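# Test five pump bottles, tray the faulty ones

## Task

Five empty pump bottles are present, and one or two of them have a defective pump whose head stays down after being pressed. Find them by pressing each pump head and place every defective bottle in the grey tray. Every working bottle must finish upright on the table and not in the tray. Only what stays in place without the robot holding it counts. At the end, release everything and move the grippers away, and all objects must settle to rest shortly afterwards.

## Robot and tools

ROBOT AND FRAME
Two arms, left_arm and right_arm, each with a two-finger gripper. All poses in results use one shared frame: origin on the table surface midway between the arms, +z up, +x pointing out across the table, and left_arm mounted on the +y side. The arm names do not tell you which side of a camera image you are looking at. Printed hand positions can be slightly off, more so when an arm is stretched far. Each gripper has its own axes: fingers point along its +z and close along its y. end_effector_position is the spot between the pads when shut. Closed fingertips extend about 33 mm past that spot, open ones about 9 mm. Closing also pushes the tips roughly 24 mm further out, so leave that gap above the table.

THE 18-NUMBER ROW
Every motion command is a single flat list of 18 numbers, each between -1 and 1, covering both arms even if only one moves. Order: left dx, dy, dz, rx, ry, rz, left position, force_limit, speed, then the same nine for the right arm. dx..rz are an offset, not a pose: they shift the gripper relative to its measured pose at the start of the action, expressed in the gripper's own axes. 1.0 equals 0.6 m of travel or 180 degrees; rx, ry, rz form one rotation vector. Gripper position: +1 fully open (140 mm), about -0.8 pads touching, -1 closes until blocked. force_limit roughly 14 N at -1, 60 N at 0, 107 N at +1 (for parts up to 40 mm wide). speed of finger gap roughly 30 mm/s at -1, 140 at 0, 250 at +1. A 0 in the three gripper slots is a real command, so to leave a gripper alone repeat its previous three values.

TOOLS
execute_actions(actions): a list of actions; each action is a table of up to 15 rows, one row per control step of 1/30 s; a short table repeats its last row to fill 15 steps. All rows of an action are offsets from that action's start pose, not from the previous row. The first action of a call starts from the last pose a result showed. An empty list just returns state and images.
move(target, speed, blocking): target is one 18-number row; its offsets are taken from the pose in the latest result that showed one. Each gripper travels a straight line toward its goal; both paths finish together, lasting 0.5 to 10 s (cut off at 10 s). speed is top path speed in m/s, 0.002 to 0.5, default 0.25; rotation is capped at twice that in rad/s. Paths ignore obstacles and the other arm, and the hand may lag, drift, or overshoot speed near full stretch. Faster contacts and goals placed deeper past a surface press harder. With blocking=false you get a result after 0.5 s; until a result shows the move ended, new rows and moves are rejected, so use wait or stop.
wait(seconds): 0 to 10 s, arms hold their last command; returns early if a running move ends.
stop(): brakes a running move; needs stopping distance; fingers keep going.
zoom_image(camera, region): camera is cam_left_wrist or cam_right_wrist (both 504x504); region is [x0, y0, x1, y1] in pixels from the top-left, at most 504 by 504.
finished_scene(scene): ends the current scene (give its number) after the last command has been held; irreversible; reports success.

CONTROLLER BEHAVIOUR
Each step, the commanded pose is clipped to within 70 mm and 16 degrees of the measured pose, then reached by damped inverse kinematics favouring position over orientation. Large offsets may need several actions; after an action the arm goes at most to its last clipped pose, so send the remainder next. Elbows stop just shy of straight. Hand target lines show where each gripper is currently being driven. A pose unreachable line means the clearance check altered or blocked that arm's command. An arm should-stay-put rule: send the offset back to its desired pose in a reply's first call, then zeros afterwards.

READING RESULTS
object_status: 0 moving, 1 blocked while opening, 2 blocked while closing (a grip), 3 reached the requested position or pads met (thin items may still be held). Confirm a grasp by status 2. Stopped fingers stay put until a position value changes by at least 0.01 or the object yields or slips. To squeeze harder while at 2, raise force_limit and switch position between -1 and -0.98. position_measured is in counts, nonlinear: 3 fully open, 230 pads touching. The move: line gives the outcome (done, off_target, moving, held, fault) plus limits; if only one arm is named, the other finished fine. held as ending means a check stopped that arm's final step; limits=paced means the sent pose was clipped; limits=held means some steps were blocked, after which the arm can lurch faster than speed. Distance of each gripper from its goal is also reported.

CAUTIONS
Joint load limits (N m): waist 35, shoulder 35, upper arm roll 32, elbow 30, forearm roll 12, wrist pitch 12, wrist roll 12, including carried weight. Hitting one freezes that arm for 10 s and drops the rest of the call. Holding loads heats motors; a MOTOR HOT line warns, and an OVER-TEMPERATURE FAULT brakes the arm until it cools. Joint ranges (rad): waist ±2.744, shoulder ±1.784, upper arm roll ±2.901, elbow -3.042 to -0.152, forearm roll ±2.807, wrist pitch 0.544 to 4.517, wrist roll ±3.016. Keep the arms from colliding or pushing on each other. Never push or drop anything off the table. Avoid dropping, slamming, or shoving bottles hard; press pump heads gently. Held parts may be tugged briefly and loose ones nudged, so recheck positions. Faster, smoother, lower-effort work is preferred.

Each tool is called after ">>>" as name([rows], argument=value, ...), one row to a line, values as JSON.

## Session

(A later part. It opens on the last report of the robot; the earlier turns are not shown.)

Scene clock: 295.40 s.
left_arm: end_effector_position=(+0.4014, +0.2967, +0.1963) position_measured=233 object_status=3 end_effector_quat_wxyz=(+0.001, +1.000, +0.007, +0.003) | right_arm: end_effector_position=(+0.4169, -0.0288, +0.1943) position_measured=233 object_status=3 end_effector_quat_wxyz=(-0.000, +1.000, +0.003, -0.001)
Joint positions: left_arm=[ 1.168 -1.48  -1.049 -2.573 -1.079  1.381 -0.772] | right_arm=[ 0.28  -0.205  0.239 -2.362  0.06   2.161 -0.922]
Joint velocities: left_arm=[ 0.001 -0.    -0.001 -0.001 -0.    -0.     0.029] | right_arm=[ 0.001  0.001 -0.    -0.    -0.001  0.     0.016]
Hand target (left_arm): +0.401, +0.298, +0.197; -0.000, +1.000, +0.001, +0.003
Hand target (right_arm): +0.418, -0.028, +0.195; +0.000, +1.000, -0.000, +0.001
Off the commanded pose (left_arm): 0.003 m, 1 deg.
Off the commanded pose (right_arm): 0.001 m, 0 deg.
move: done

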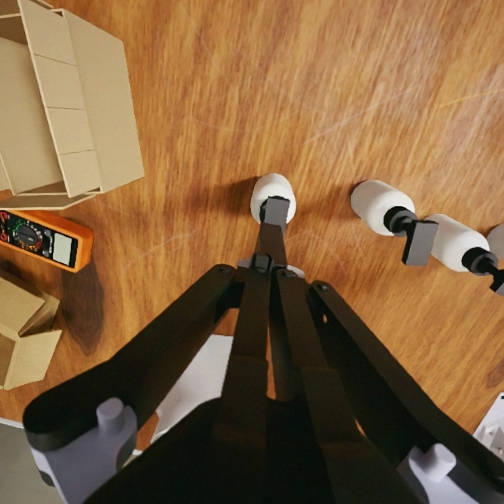

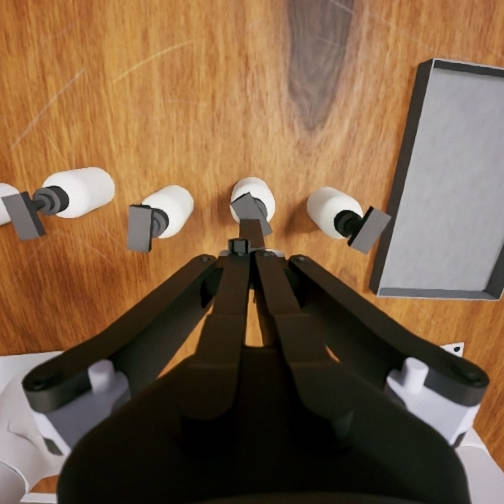

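>>> move(target=[0,0.005,0.067,0.0006,-0.002,0.0045,-1,0,0.5, 0,0.005,0.0655,0,0.0006,0.002,-1,0,0.5], speed=0.04)

>>> move(target=[0,0,-0.062,0,0,0,-1,0,0.5, 0,0,-0.062,0,0,0,-1,0,0.5], speed=0.08)

Scene clock: 303.13 s.
left_arm: end_effector_position=(+0.4015, +0.2946, +0.1579) position_measured=233 object_status=3 end_effector_quat_wxyz=(-0.000, +1.000, +0.001, -0.001) | right_arm: end_effector_position=(+0.4183, -0.0304, +0.1591) position_measured=233 object_status=3 end_effector_quat_wxyz=(-0.003, +1.000, +0.000, +0.002)
Joint positions: left_arm=[ 1.145 -1.508 -1.146 -2.621 -1.164  1.419 -0.763] | right_arm=[ 0.28  -0.161  0.239 -2.417  0.052  2.266 -0.915]
Joint velocities: left_arm=[-0.    -0.    -0.    -0.    -0.005  0.006 -0.001] | right_arm=[-0.     0.002 -0.001 -0.001 -0.002  0.013  0.002]
Hand target (left_arm): +0.402, +0.295, +0.157; -0.001, +1.000, +0.001, -0.000
Hand target (right_arm): +0.417, -0.032, +0.155; -0.000, +1.000, -0.000, +0.000
Off the commanded pose (left_arm): 0.002 m, 0 deg.
Off the commanded pose (right_arm): 0.005 m, 0 deg.
move: off_target (right_arm)

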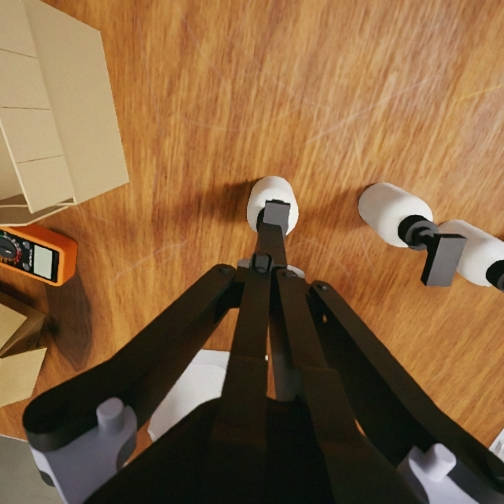

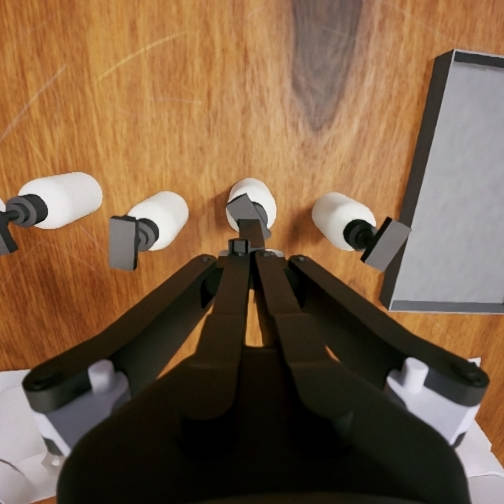

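Scene clock: 304.10 s.
left_arm: end_effector_position=(+0.4023, +0.2938, +0.1939) position_measured=233 object_status=3 end_effector_quat_wxyz=(-0.001, +1.000, -0.002, +0.000) | right_arm: end_effector_position=(+0.4187, -0.0301, +0.1955) position_measured=233 object_status=3 end_effector_quat_wxyz=(-0.002, +1.000, +0.000, +0.004)
Joint positions: left_arm=[ 1.165 -1.481 -1.058 -2.569 -1.084  1.381 -0.763] | right_arm=[ 0.28  -0.213  0.236 -2.37   0.059  2.17  -0.919]
Joint velocities: left_arm=[ 0.001  0.001  0.     0.001  0.004 -0.005  0.002] | right_arm=[-0.    -0.001  0.001  0.    -0.    -0.011 -0.002]
Hand target (left_arm): +0.402, +0.293, +0.195; -0.000, +1.000, +0.001, -0.002
Hand target (right_arm): +0.418, -0.030, +0.196; -0.003, +1.000, +0.001, +0.002
Off the commanded pose (left_arm): 0.002 m, 0 deg.
Off the commanded pose (right_arm): 0.001 m, 0 deg.
move: done

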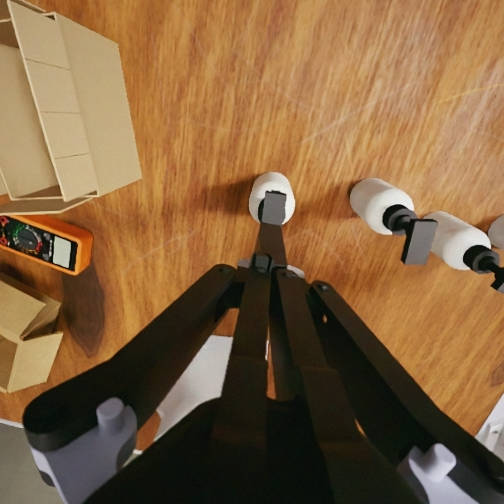

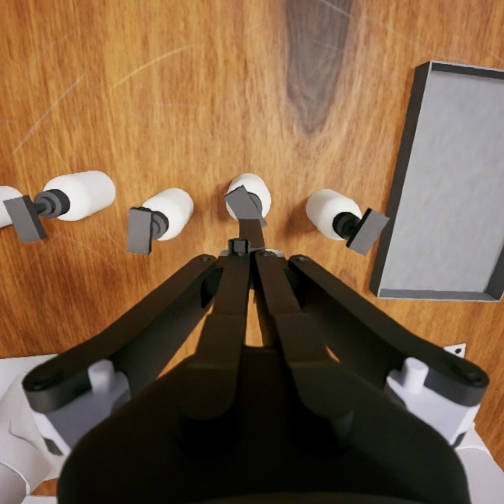

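>>> zoom_image(camera="cam_right_wrist", region=[200, 160, 300, 260])

>>> zoom_image(camera="cam_left_wrist", region=[220, 160, 320, 260])

>>> zoom_image(camera="cam_right_wrist", region=[100, 160, 220, 280])

>>> zoom_image(camera="cam_right_wrist", region=[290, 160, 410, 280])

>>> zoom_image(camera="cam_left_wrist", region=[334, 160, 504, 310])

Region (200, 160, 300, 260) of cam_right_wrist's 504x504 image, scaled by 5.040, with more detail than that image has.

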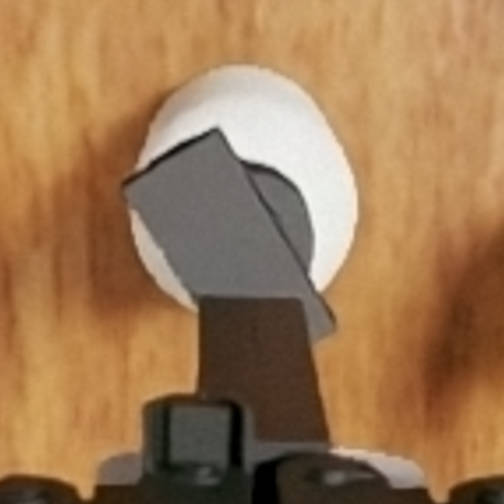

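Region (220, 160, 320, 260) of cam_left_wrist's 504x504 image, scaled by 5.040, with more detail than that image has.

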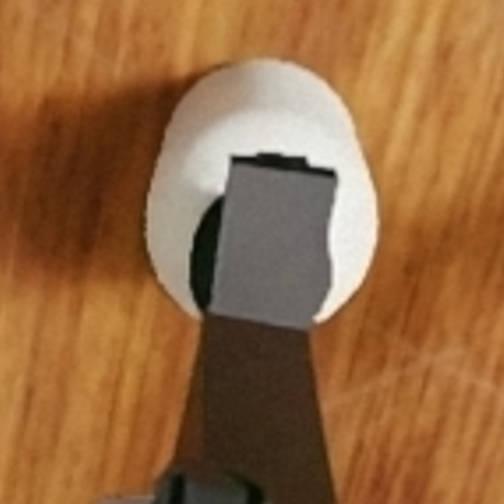

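Region (100, 160, 220, 280) of cam_right_wrist's 504x504 image, scaled by 4.200, with more detail than that image has.

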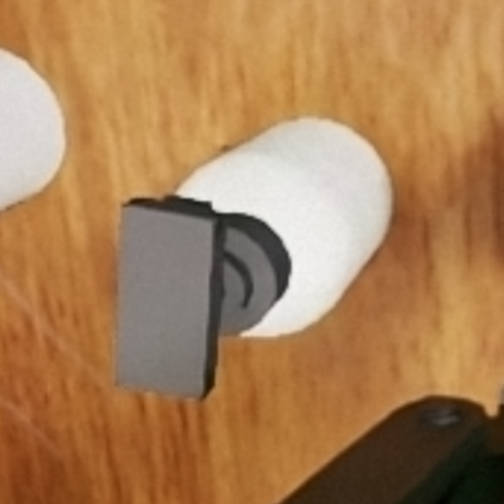

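Region (290, 160, 410, 280) of cam_right_wrist's 504x504 image, scaled by 4.200, with more detail than that image has.

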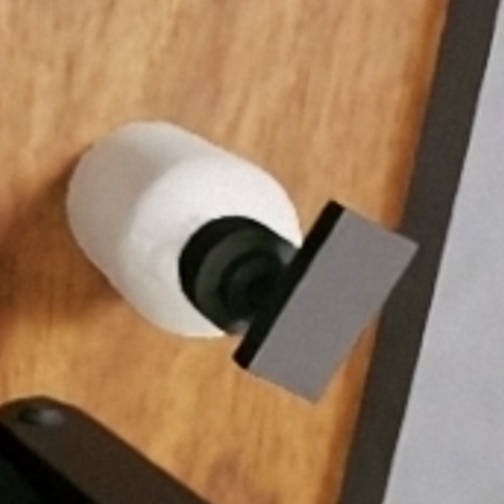

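Region (334, 160, 504, 310) of cam_left_wrist's 504x504 image, scaled by 2.965, with more detail than that image has; it fills the top 445 rows of this view, and the rest is white.

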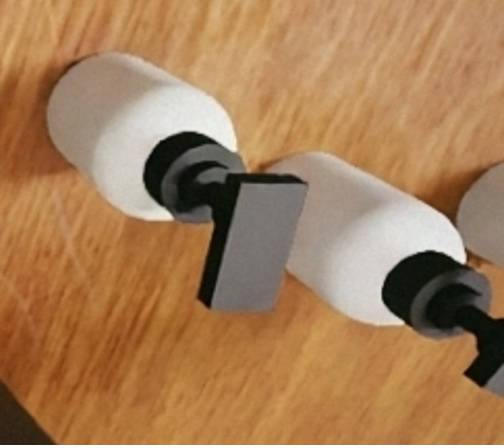

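>>> move(target=[-0.304,-0.610,-0.177,-0.26,0.148,0.035,-1,0,0.5, -0.0245,-0.167,0,-0.0013,-0.0025,0,-1,0,0.5], speed=0.35)

>>> zoom_image(camera="cam_right_wrist", region=[200, 160, 300, 260])

Scene clock: 377.03 s.
left_arm: end_effector_position=(+0.2248, +0.6548, +0.3121) position_measured=233 object_status=3 end_effector_quat_wxyz=(+0.390, +0.891, -0.050, +0.228) | right_arm: end_effector_position=(+0.4054, +0.0698, +0.1958) position_measured=233 object_status=3 end_effector_quat_wxyz=(-0.002, +1.000, +0.002, -0.000)
Joint positions: left_arm=[ 1.69   0.084 -0.36  -1.912 -0.467  1.188  0.011] | right_arm=[ 0.327 -0.025  0.353 -2.162  0.014  2.141 -0.728]
Joint velocities: left_arm=[-0.     0.001 -0.001  0.     0.001 -0.012  0.017] | right_arm=[ 0.001 -0.001  0.001 -0.     0.001  0.     0.016]
Hand target (left_arm): +0.224, +0.654, +0.313; +0.391, +0.890, -0.056, +0.228
Hand target (right_arm): +0.405, +0.070, +0.196; +0.000, +1.000, +0.000, -0.000
Off the commanded pose (left_arm): 0.013 m, 1 deg.
Off the commanded pose (right_arm): 0.001 m, 0 deg.
move: off_target (left_arm)

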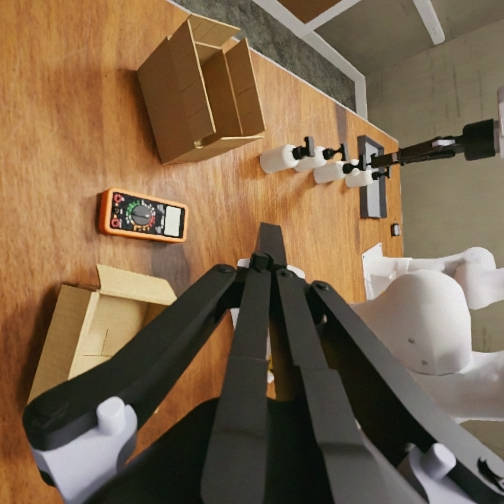

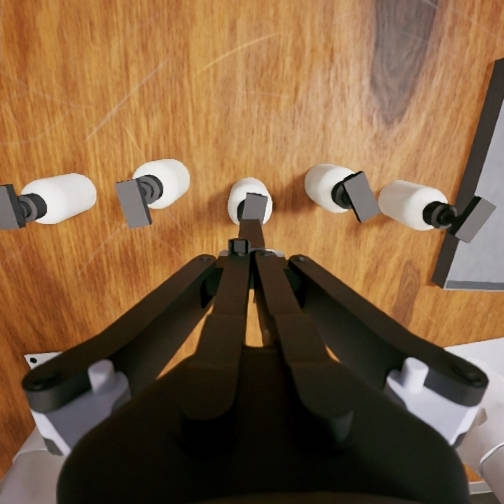

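Region (200, 160, 300, 260) of cam_right_wrist's 504x504 image, scaled by 5.040, with more detail than that image has.

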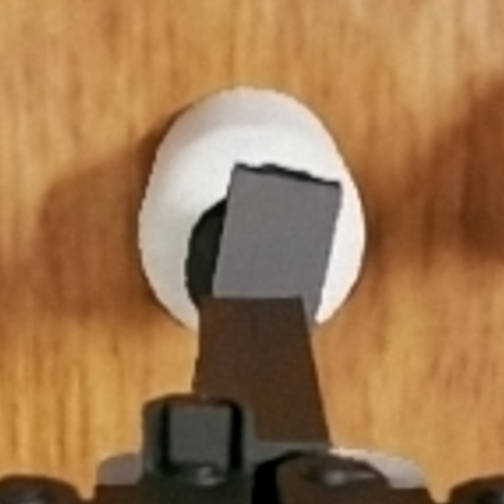

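>>> move(target=[0,0,0,0,0,0,-1,0,0.5, -0.002,0,0.068,-0.0013,0,0.0013,-1,0,0.5], speed=0.045)

>>> move(target=[0,0,0,0,0,0,-1,0,0.5, 0,0,-0.075,0,0,0,-1,0,0.5], speed=0.1)

>>> zoom_image(camera="cam_left_wrist", region=[250, 110, 410, 220])

>>> zoom_image(camera="cam_right_wrist", region=[200, 160, 300, 260])

>>> zoom_image(camera="cam_right_wrist", region=[0, 140, 200, 260])

Scene clock: 383.40 s.
left_arm: end_effector_position=(+0.2246, +0.6543, +0.3124) position_measured=233 object_status=3 end_effector_quat_wxyz=(+0.391, +0.890, -0.052, +0.229) | right_arm: end_effector_position=(+0.4061, +0.0704, +0.1591) position_measured=233 object_status=3 end_effector_quat_wxyz=(-0.002, +1.000, +0.000, +0.001)
Joint positions: left_arm=[ 1.69   0.084 -0.36  -1.912 -0.466  1.186  0.016] | right_arm=[ 0.331  0.024  0.353 -2.207 -0.008  2.234 -0.709]
Joint velocities: left_arm=[ 0.002 -0.    -0.002  0.     0.002  0.    -0.   ] | right_arm=[ 0.001  0.001 -0.001 -0.001 -0.002  0.014  0.007]
Hand target (left_arm): +0.225, +0.655, +0.312; +0.390, +0.891, -0.050, +0.228
Hand target (right_arm): +0.404, +0.070, +0.155; +0.000, +1.000, -0.000, -0.000
Off the commanded pose (left_arm): 0.001 m, 0 deg.
Off the commanded pose (right_arm): 0.005 m, 0 deg.
move: off_target (right_arm)

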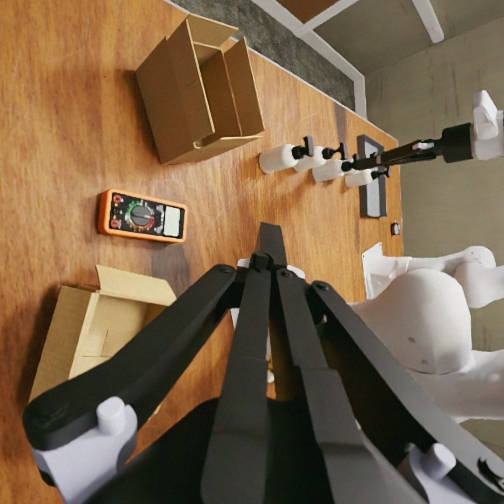

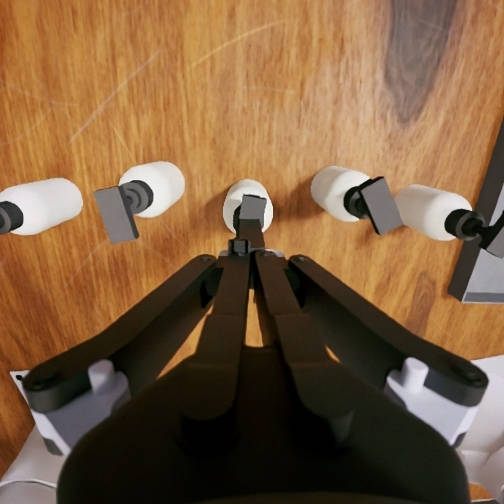

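Scene clock: 384.40 s.
left_arm: end_effector_position=(+0.2246, +0.6543, +0.3124) position_measured=233 object_status=3 end_effector_quat_wxyz=(+0.391, +0.890, -0.052, +0.229) | right_arm: end_effector_position=(+0.4058, +0.0716, +0.2036) position_measured=233 object_status=3 end_effector_quat_wxyz=(-0.002, +1.000, +0.000, +0.003)
Joint positions: left_arm=[ 1.69   0.084 -0.36  -1.912 -0.466  1.186  0.016] | right_arm=[ 0.33  -0.033  0.353 -2.151  0.012  2.127 -0.721]
Joint velocities: left_arm=[ 0.001  0.001  0.     0.001 -0.001 -0.001  0.001] | right_arm=[-0.001 -0.     0.001  0.    -0.    -0.011 -0.005]
Hand target (left_arm): +0.225, +0.654, +0.312; +0.391, +0.890, -0.052, +0.229
Hand target (right_arm): +0.406, +0.070, +0.204; -0.002, +1.000, +0.000, +0.001
Off the commanded pose (left_arm): 0.000 m, 0 deg.
Off the commanded pose (right_arm): 0.001 m, 0 deg.
move: done

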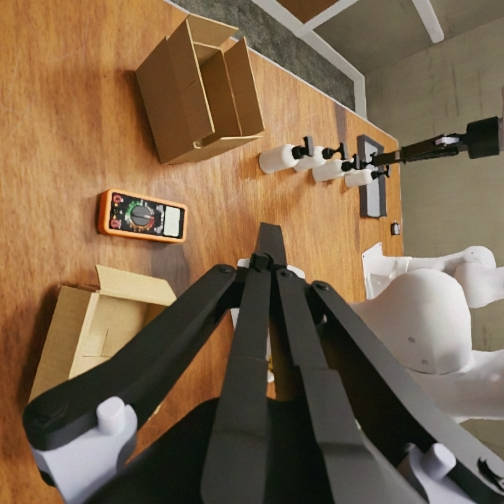

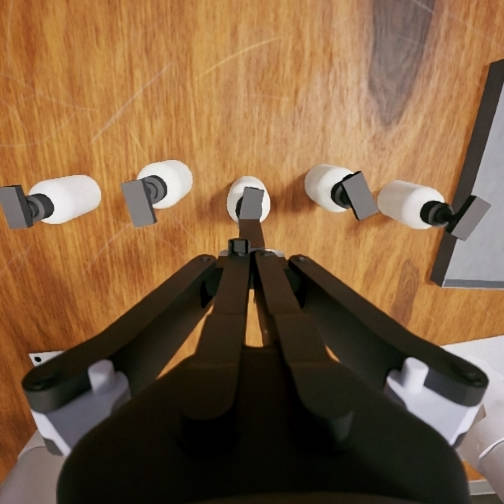

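Region (250, 110, 410, 220) of cam_left_wrist's 504x504 image, scaled by 3.150, with more detail than that image has; it fills the top 346 rows of this view, and the rest is white.

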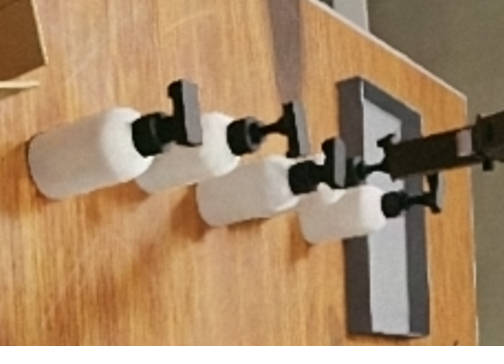

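Region (200, 160, 300, 260) of cam_right_wrist's 504x504 image, scaled by 5.040, with more detail than that image has.

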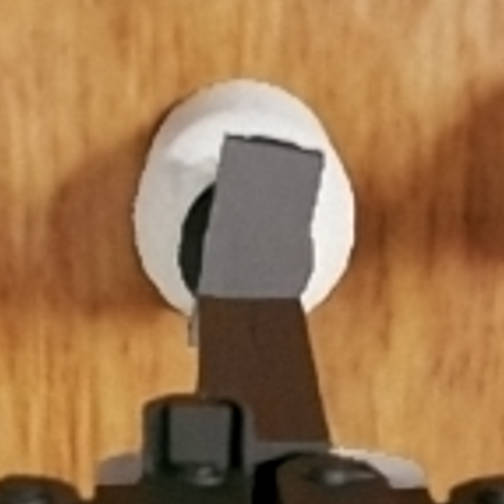

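Region (0, 140, 200, 260) of cam_right_wrist's 504x504 image, scaled by 2.520, with more detail than that image has; it fills the top 302 rows of this view, and the rest is white.

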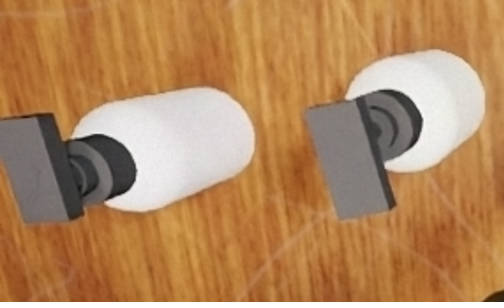

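>>> move(target=[0,0,0,0,0,0,-1,0,0.5, 0.0053,-0.0023,0.139,-0.0013,-0.002,0,0.2,0,1], speed=0.12)

>>> zoom_image(camera="cam_left_wrist", region=[250, 110, 410, 220])

>>> zoom_image(camera="cam_right_wrist", region=[160, 150, 340, 330])

Scene clock: 405.73 s.
left_arm: end_effector_position=(+0.2246, +0.6543, +0.3124) position_measured=233 object_status=3 end_effector_quat_wxyz=(+0.391, +0.890, -0.052, +0.229) | right_arm: end_effector_position=(+0.4088, +0.0725, +0.1207) position_measured=104 object_status=3 end_effector_quat_wxyz=(+0.000, +1.000, +0.002, -0.002)
Joint positions: left_arm=[ 1.69   0.084 -0.36  -1.912 -0.466  1.186  0.016] | right_arm=[ 0.331  0.099  0.353 -2.225 -0.043  2.314 -0.69 ]
Joint velocities: left_arm=[ 0.001  0.001 -0.    -0.    -0.001 -0.001 -0.   ] | right_arm=[ 0.     0.001  0.001  0.002 -0.002  0.01   0.01 ]
Hand target (left_arm): +0.225, +0.654, +0.312; +0.391, +0.890, -0.052, +0.229
Hand target (right_arm): +0.410, +0.073, +0.120; -0.000, +1.000, +0.000, -0.000
Off the commanded pose (left_arm): 0.000 m, 0 deg.
Off the commanded pose (right_arm): 0.001 m, 0 deg.
move: done

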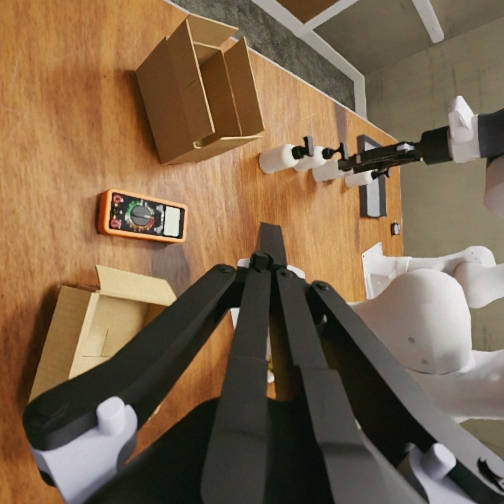

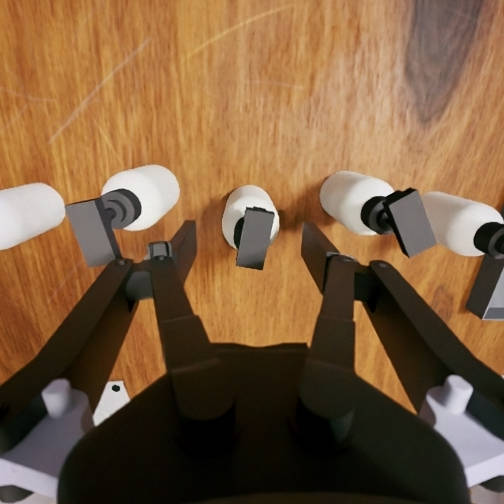

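Region (250, 110, 410, 220) of cam_left_wrist's 504x504 image, scaled by 3.150, with more detail than that image has; it fills the top 346 rows of this view, and the rest is white.

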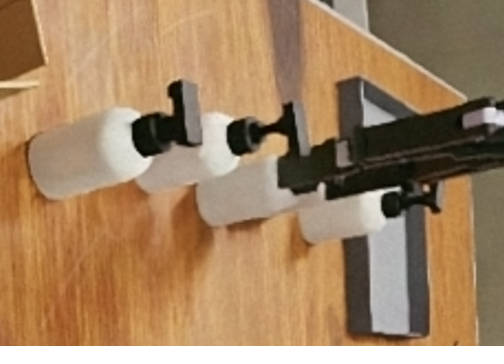

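Region (160, 150, 340, 330) of cam_right_wrist's 504x504 image, scaled by 2.800, with more detail than that image has.

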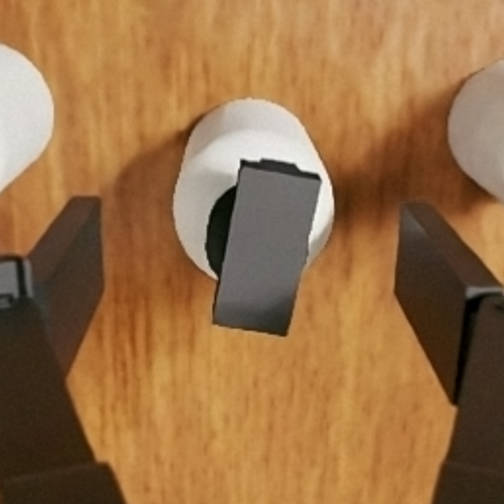

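>>> move(target=[0,0,0,0,0,0,-1,0,0.5, 0.004,0.002,0.076,0,0.0013,0.0013,-0.05,0,1], speed=0.1)

>>> execute_actions([
  [[0,0,0,0,0,0,-1,0,0.5, 0,0,0,0,0,0,-1,0,0]],
])

Scene clock: 416.20 s.
left_arm: end_effector_position=(+0.2246, +0.6543, +0.3124) position_measured=233 object_status=3 end_effector_quat_wxyz=(+0.391, +0.890, -0.052, +0.229) | right_arm: end_effector_position=(+0.4101, +0.0709, +0.0756) position_measured=135 object_status=3 end_effector_quat_wxyz=(+0.001, +1.000, +0.003, -0.002)
Joint positions: left_arm=[ 1.69   0.084 -0.36  -1.912 -0.466  1.186  0.016] | right_arm=[ 0.335  0.182  0.343 -2.255 -0.09   2.42  -0.661]
Joint velocities: left_arm=[ 0.    -0.    -0.    -0.     0.     0.     0.002] | right_arm=[-0.001  0.002 -0.001 -0.    -0.003  0.011  0.011]
Hand target (left_arm): +0.225, +0.654, +0.312; +0.391, +0.890, -0.052, +0.229
Hand target (right_arm): +0.411, +0.071, +0.075; +0.001, +1.000, +0.000, +0.000
Off the commanded pose (left_arm): 0.000 m, 0 deg.
Off the commanded pose (right_arm): 0.001 m, 0 deg.
move: done

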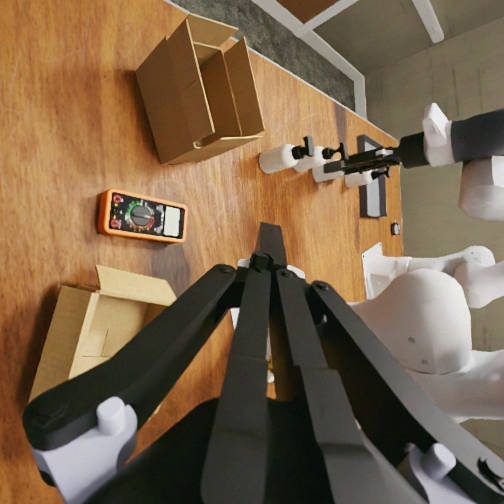

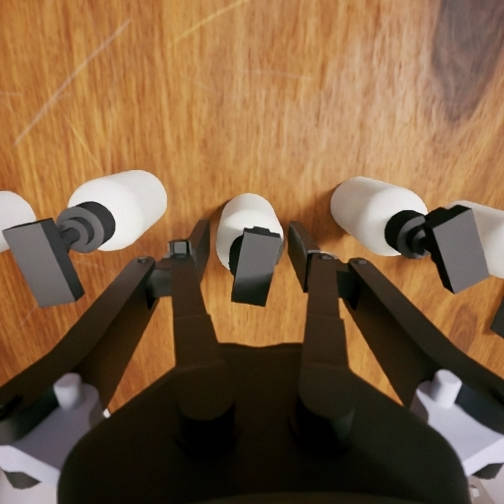

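Scene clock: 416.70 s.
left_arm: end_effector_position=(+0.2246, +0.6543, +0.3124) position_measured=233 object_status=3 end_effector_quat_wxyz=(+0.391, +0.890, -0.052, +0.229) | right_arm: end_effector_position=(+0.4104, +0.0711, +0.0762) position_measured=160 object_status=2 end_effector_quat_wxyz=(+0.001, +1.000, +0.003, -0.001)
Joint positions: left_arm=[ 1.69   0.084 -0.36  -1.912 -0.466  1.186  0.016] | right_arm=[ 0.335  0.181  0.343 -2.254 -0.09   2.42  -0.661]
Joint velocities: left_arm=[-0.    -0.002 -0.    -0.001 -0.     0.001  0.   ] | right_arm=[ 0.     0.     0.    -0.001 -0.001 -0.     0.001]
Hand target (left_arm): +0.225, +0.654, +0.312; +0.391, +0.890, -0.052, +0.229
Hand target (right_arm): +0.410, +0.071, +0.076; +0.001, +1.000, +0.003, -0.002
Off the commanded pose (left_arm): 0.000 m, 0 deg.
Off the commanded pose (right_arm): 0.001 m, 0 deg.

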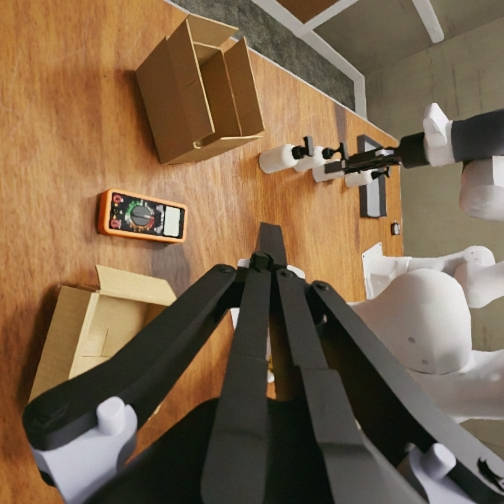

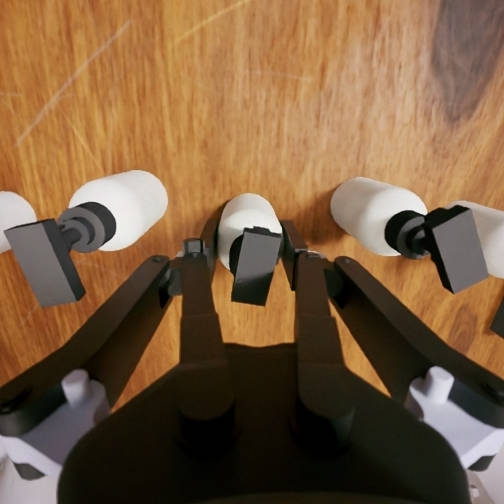

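>>> move(target=[0,0,0,0,0,0,-1,0,0.5, 0.155,-0.015,-0.092,0,0,0.002,-1,0,0], speed=0.2)

>>> move(target=[0,0,0,0,0,0,-1,0,0.5, -0.017,0.667,0,0,0,0,-1,0,0], speed=0.35)

Scene clock: 434.73 s.
left_arm: end_effector_position=(+0.2246, +0.6543, +0.3124) position_measured=233 object_status=3 end_effector_quat_wxyz=(+0.391, +0.890, -0.052, +0.229) | right_arm: end_effector_position=(+0.5038, +0.0809, +0.1312) position_measured=160 object_status=2 end_effector_quat_wxyz=(-0.001, +1.000, -0.007, -0.001)
Joint positions: left_arm=[ 1.69   0.084 -0.36  -1.912 -0.466  1.186  0.016] | right_arm=[ 0.278  0.284  0.313 -1.946 -0.104  2.215 -0.743]
Joint velocities: left_arm=[ 0.001  0.    -0.002  0.     0.001  0.     0.001] | right_arm=[ 0.    -0.001  0.     0.001  0.001 -0.012 -0.019]
Hand target (left_arm): +0.225, +0.654, +0.312; +0.391, +0.890, -0.052, +0.229
Hand target (right_arm): +0.503, +0.080, +0.131; +0.001, +1.000, -0.000, -0.001
Off the commanded pose (left_arm): 0.000 m, 0 deg.
Off the commanded pose (right_arm): 0.000 m, 1 deg.
move: done

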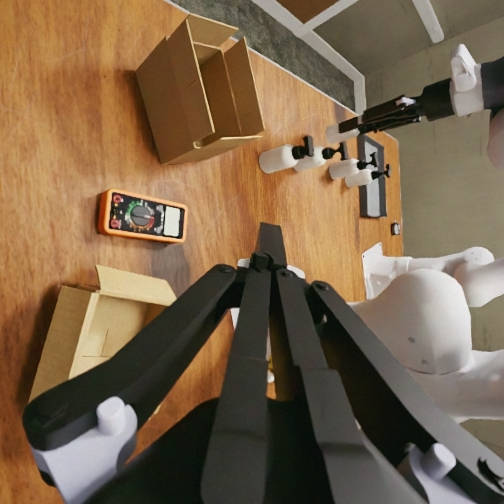

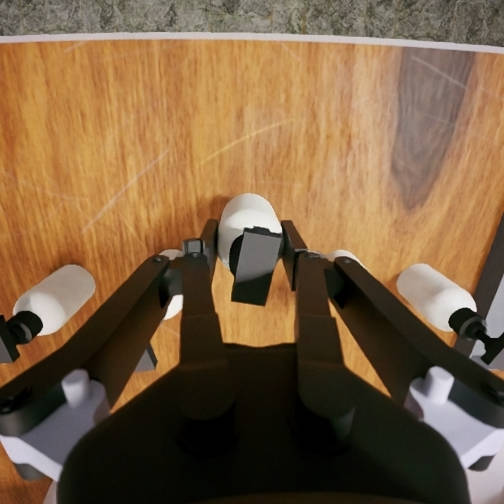

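Scene clock: 437.00 s.
left_arm: end_effector_position=(+0.2246, +0.6543, +0.3124) position_measured=233 object_status=3 end_effector_quat_wxyz=(+0.391, +0.890, -0.052, +0.229) | right_arm: end_effector_position=(+0.4856, -0.3191, +0.1300) position_measured=160 object_status=2 end_effector_quat_wxyz=(-0.001, +1.000, -0.012, -0.002)
Joint positions: left_arm=[ 1.69   0.084 -0.36  -1.912 -0.466  1.186  0.016] | right_arm=[-0.019 -0.226 -0.126 -2.572 -0.037  2.344 -1.488]
Joint velocities: left_arm=[-0.001  0.001 -0.    -0.001 -0.    -0.     0.001] | right_arm=[ 0.003 -0.    -0.003 -0.001 -0.001  0.001 -0.03 ]
Hand target (left_arm): +0.225, +0.654, +0.312; +0.391, +0.890, -0.052, +0.229
Hand target (right_arm): +0.486, -0.319, +0.130; -0.002, +1.000, -0.007, -0.000
Off the commanded pose (left_arm): 0.000 m, 0 deg.
Off the commanded pose (right_arm): 0.003 m, 1 deg.
move: done

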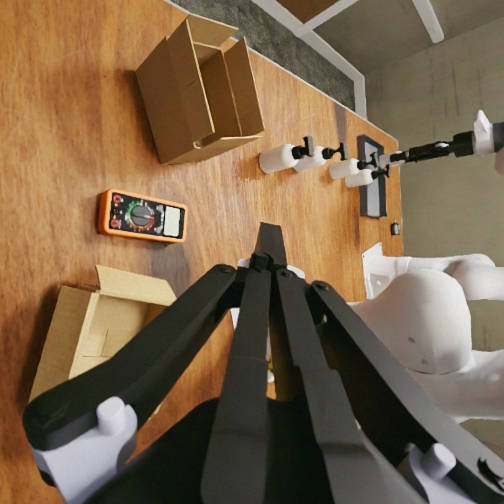

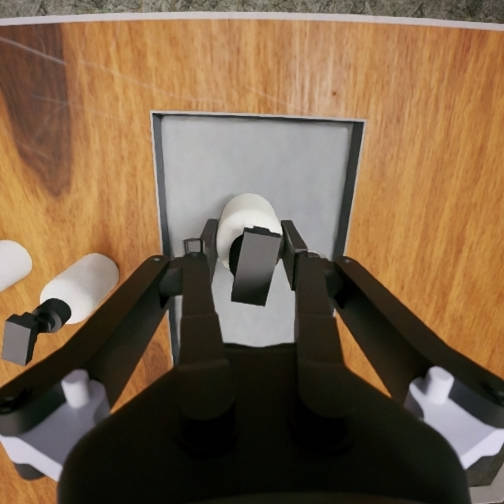

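>>> move(target=[0,0,0,0,0,0,-1,0,0.5, 0.009,0.093,0.080,0,0.001,-0.0075,-1,0,0], speed=0.12)

>>> zoom_image(camera="cam_left_wrist", region=[320, 120, 420, 220])

Scene clock: 449.30 s.
left_arm: end_effector_position=(+0.2246, +0.6543, +0.3124) position_measured=233 object_status=3 end_effector_quat_wxyz=(+0.391, +0.890, -0.052, +0.229) | right_arm: end_effector_position=(+0.4887, -0.3754, +0.0827) position_measured=160 object_status=2 end_effector_quat_wxyz=(+0.001, +1.000, -0.006, -0.001)
Joint positions: left_arm=[ 1.69   0.084 -0.36  -1.912 -0.466  1.186  0.016] | right_arm=[-0.061 -0.112 -0.215 -2.597 -0.042  2.485 -1.627]
Joint velocities: left_arm=[ 0.001 -0.    -0.001  0.    -0.     0.    -0.   ] | right_arm=[ 0.001  0.001 -0.001  0.     0.     0.007 -0.031]
Hand target (left_arm): +0.225, +0.654, +0.312; +0.391, +0.890, -0.052, +0.229
Hand target (right_arm): +0.489, -0.375, +0.082; -0.000, +1.000, -0.001, -0.000
Off the commanded pose (left_arm): 0.000 m, 0 deg.
Off the commanded pose (right_arm): 0.001 m, 1 deg.
move: done

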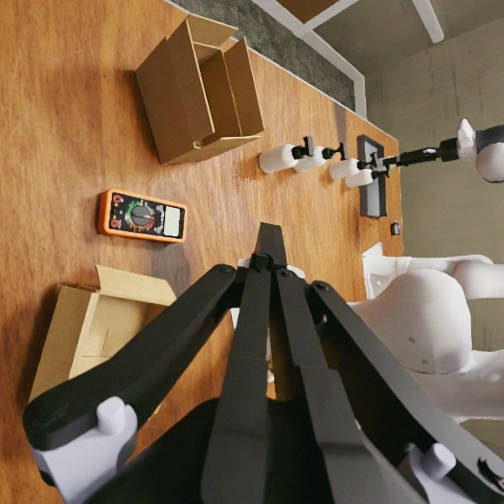

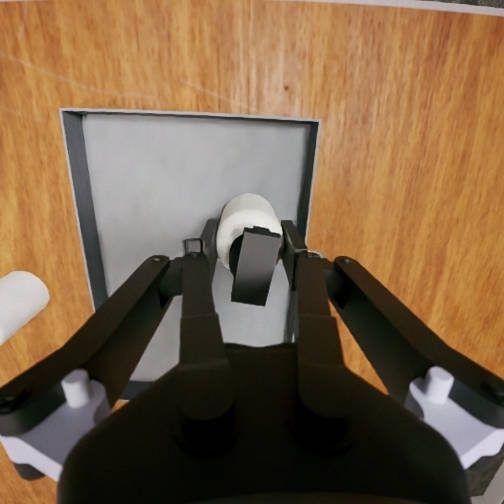

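Region (320, 120, 420, 220) of cam_left_wrist's 504x504 image, scaled by 5.040, with more detail than that image has.

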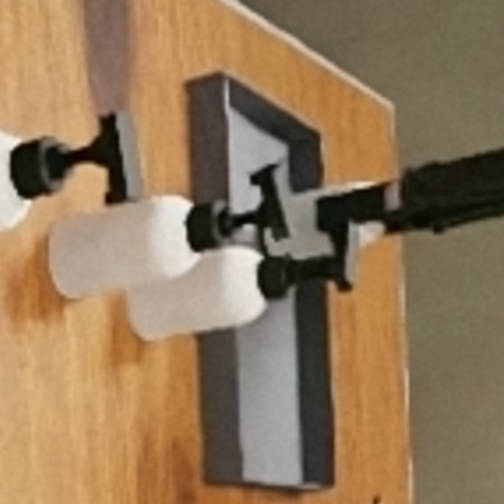

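>>> execute_actions([
  [[0,0,0,0,0,0,-1,0,0.5, 0,0,0.002,0,0,0,-1,0,0],[0,0,0,0,0,0,-1,0,0.5, 0,0,0.003,0,0,0,-1,0,0],[0,0,0,0,0,0,-1,0,0.5, 0,0,0.004,0,0,0,-1,0,0],[0,0,0,0,0,0,-1,0,0.5, 0,0,0.005,0,0,0,-1,0,0],[0,0,0,0,0,0,-1,0,0.5, 0,0,0.006,0,0,0,-1,0,0],[0,0,0,0,0,0,-1,0,0.5, 0,0,0.0065,0,0,0,-1,0,0],[0,0,0,0,0,0,-1,0,0.5, 0,0,0.0065,0,0,0,-1,0,0],[0,0,0,0,0,0,-1,0,0.5, 0,0,0.0065,0,0,0,-1,0,0],[0,0,0,0,0,0,-1,0,0.5, 0,0,0.0065,0,0,0,-1,0,0],[0,0,0,0,0,0,-1,0,0.5, 0,0,0.0065,0,0,0,0.0,0,0.3]],
])

>>> move(target=[0,0,0,0,0,0,-1,0,0.5, 0,0,-0.16,0,0,0,0.0,0,0.3], speed=0.2)

Scene clock: 459.60 s.
left_arm: end_effector_position=(+0.2246, +0.6543, +0.3124) position_measured=233 object_status=3 end_effector_quat_wxyz=(+0.391, +0.890, -0.052, +0.229) | right_arm: end_effector_position=(+0.4887, -0.3757, +0.0797) position_measured=129 object_status=0 end_effector_quat_wxyz=(+0.001, +1.000, -0.003, -0.002)
Joint positions: left_arm=[ 1.69   0.084 -0.36  -1.912 -0.466  1.186  0.016] | right_arm=[-0.061 -0.104 -0.215 -2.598 -0.041  2.492 -1.634]
Joint velocities: left_arm=[-0.    -0.     0.001 -0.     0.001 -0.    -0.001] | right_arm=[ 0.     0.001 -0.002 -0.001 -0.001  0.005  0.001]
Hand target (left_arm): +0.225, +0.654, +0.312; +0.391, +0.890, -0.052, +0.229
Hand target (right_arm): +0.489, -0.375, +0.079; +0.001, +1.000, -0.006, -0.002
Off the commanded pose (left_arm): 0.000 m, 0 deg.
Off the commanded pose (right_arm): 0.001 m, 0 deg.

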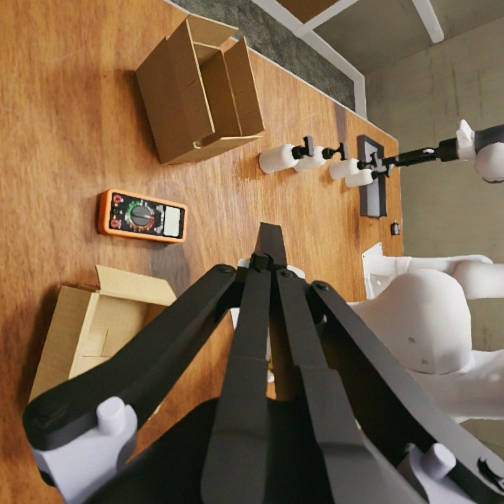

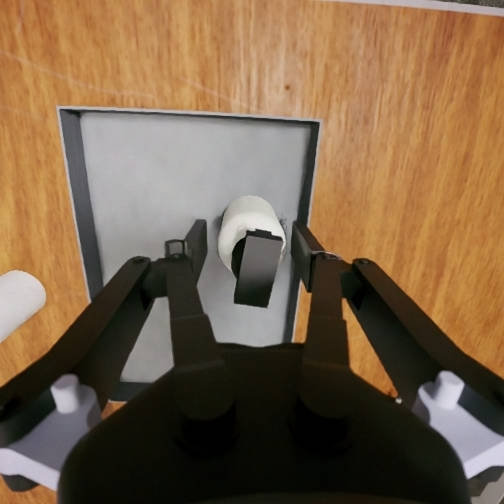

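Scene clock: 460.80 s.
left_arm: end_effector_position=(+0.2246, +0.6543, +0.3124) position_measured=233 object_status=3 end_effector_quat_wxyz=(+0.391, +0.890, -0.052, +0.229) | right_arm: end_effector_position=(+0.4899, -0.3744, +0.1750) position_measured=129 object_status=3 end_effector_quat_wxyz=(-0.001, +1.000, -0.001, -0.001)
Joint positions: left_arm=[ 1.69   0.084 -0.36  -1.912 -0.466  1.186  0.016] | right_arm=[-0.067 -0.288 -0.201 -2.5   -0.069  2.215 -1.613]
Joint velocities: left_arm=[-0.002  0.001 -0.001 -0.    -0.001 -0.001 -0.001] | right_arm=[-0.001  0.001 -0.    -0.    -0.001 -0.011  0.002]
Hand target (left_arm): +0.225, +0.654, +0.312; +0.391, +0.890, -0.052, +0.229
Hand target (right_arm): +0.489, -0.375, +0.176; +0.001, +1.000, -0.002, -0.002
Off the commanded pose (left_arm): 0.000 m, 0 deg.
Off the commanded pose (right_arm): 0.002 m, 0 deg.
move: done

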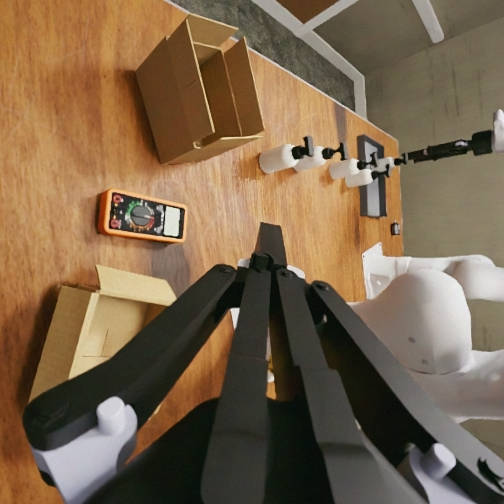

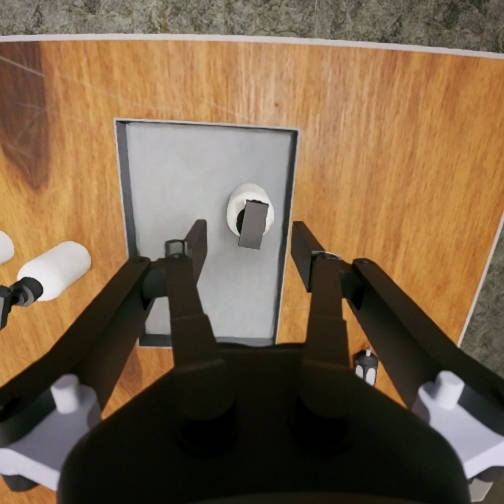

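>>> move(target=[0,0,0,0,0,0,-1,0,0.5, -0.115,-1.0,-0.055,0,0,0,0.1,0,0.3], speed=0.45)

>>> zoom_image(camera="cam_right_wrist", region=[110, 140, 250, 280])

Scene clock: 468.77 s.
left_arm: end_effector_position=(+0.2246, +0.6543, +0.3124) position_measured=233 object_status=3 end_effector_quat_wxyz=(+0.391, +0.890, -0.052, +0.229) | right_arm: end_effector_position=(+0.4250, +0.2268, +0.2083) position_measured=117 object_status=3 end_effector_quat_wxyz=(-0.002, +1.000, +0.006, -0.001)
Joint positions: left_arm=[ 1.69   0.084 -0.36  -1.912 -0.466  1.186  0.016] | right_arm=[ 0.533  0.398  0.335 -1.578 -0.135  1.956 -0.515]
Joint velocities: left_arm=[ 0.     0.001 -0.    -0.001  0.     0.     0.   ] | right_arm=[ 0.003 -0.    -0.003  0.002 -0.    -0.007  0.027]
Hand target (left_arm): +0.225, +0.654, +0.312; +0.391, +0.890, -0.052, +0.229
Hand target (right_arm): +0.425, +0.226, +0.208; -0.000, +1.000, -0.001, -0.002
Off the commanded pose (left_arm): 0.000 m, 0 deg.
Off the commanded pose (right_arm): 0.003 m, 1 deg.
move: done

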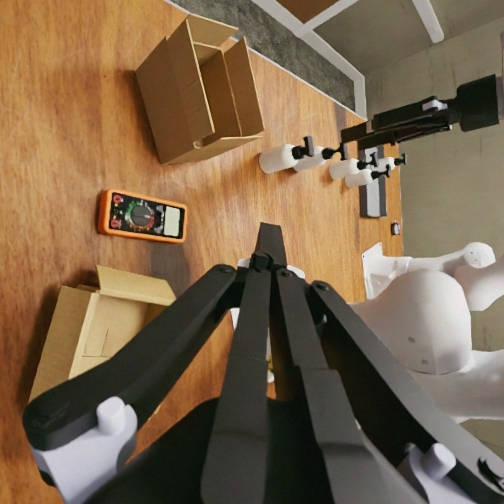

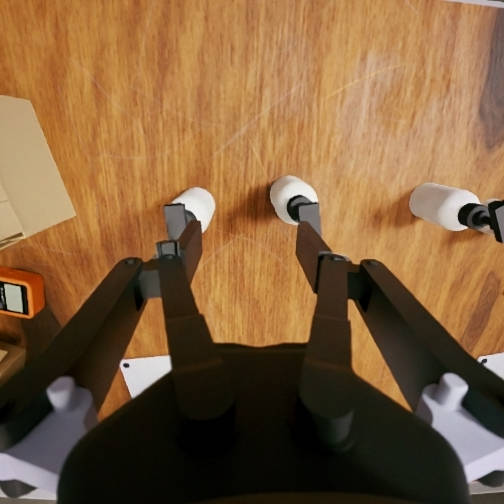

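Region (110, 140, 250, 280) of cam_right_wrist's 504x504 image, scaled by 3.600, with more detail than that image has.

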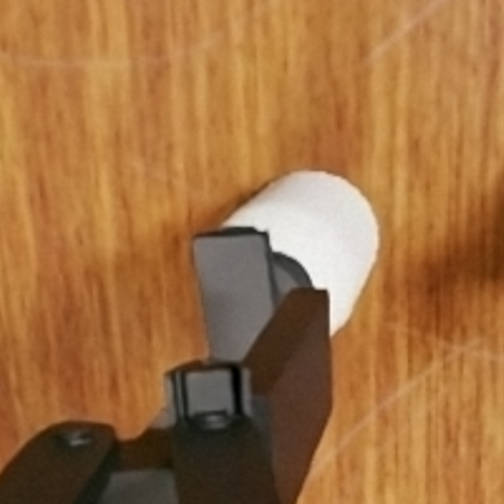

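>>> move(target=[0,0,0,0,0,0,-1,0,0.5, -0.0252,-0.1223,0.064,-0.001,0.0006,0.004,0.1,0,0.3], speed=0.18)

>>> zoom_image(camera="cam_right_wrist", region=[180, 150, 320, 290])

Scene clock: 475.17 s.
left_arm: end_effector_position=(+0.2246, +0.6543, +0.3124) position_measured=233 object_status=3 end_effector_quat_wxyz=(+0.391, +0.890, -0.052, +0.229) | right_arm: end_effector_position=(+0.4093, +0.3013, +0.1708) position_measured=117 object_status=3 end_effector_quat_wxyz=(-0.003, +1.000, +0.005, +0.000)
Joint positions: left_arm=[ 1.69   0.084 -0.36  -1.912 -0.466  1.186  0.016] | right_arm=[ 0.669  0.621  0.304 -1.327 -0.185  1.926 -0.423]
Joint velocities: left_arm=[-0.     0.    -0.    -0.001  0.001 -0.001  0.   ] | right_arm=[ 0.007  0.001 -0.004  0.001  0.001 -0.007  0.019]
Hand target (left_arm): +0.225, +0.654, +0.312; +0.391, +0.890, -0.052, +0.229
Hand target (right_arm): +0.409, +0.300, +0.170; -0.000, +1.000, +0.000, +0.000
Off the commanded pose (left_arm): 0.000 m, 0 deg.
Off the commanded pose (right_arm): 0.001 m, 1 deg.
move: done

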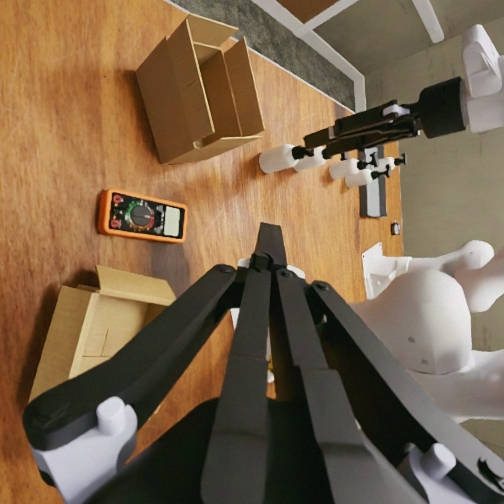

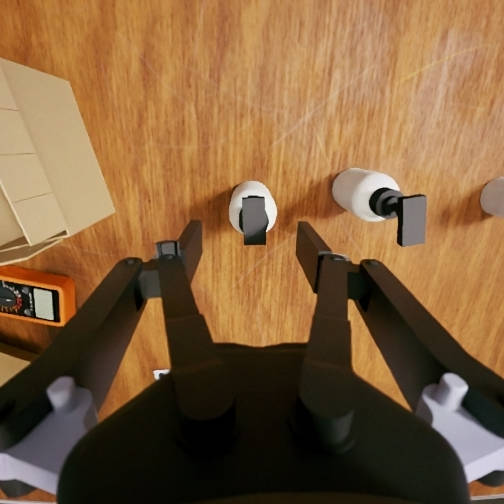

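Region (180, 150, 320, 290) of cam_right_wrist's 504x504 image, scaled by 3.600, with more detail than that image has.

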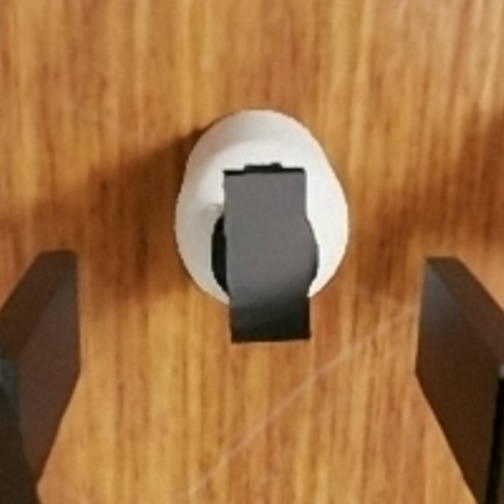

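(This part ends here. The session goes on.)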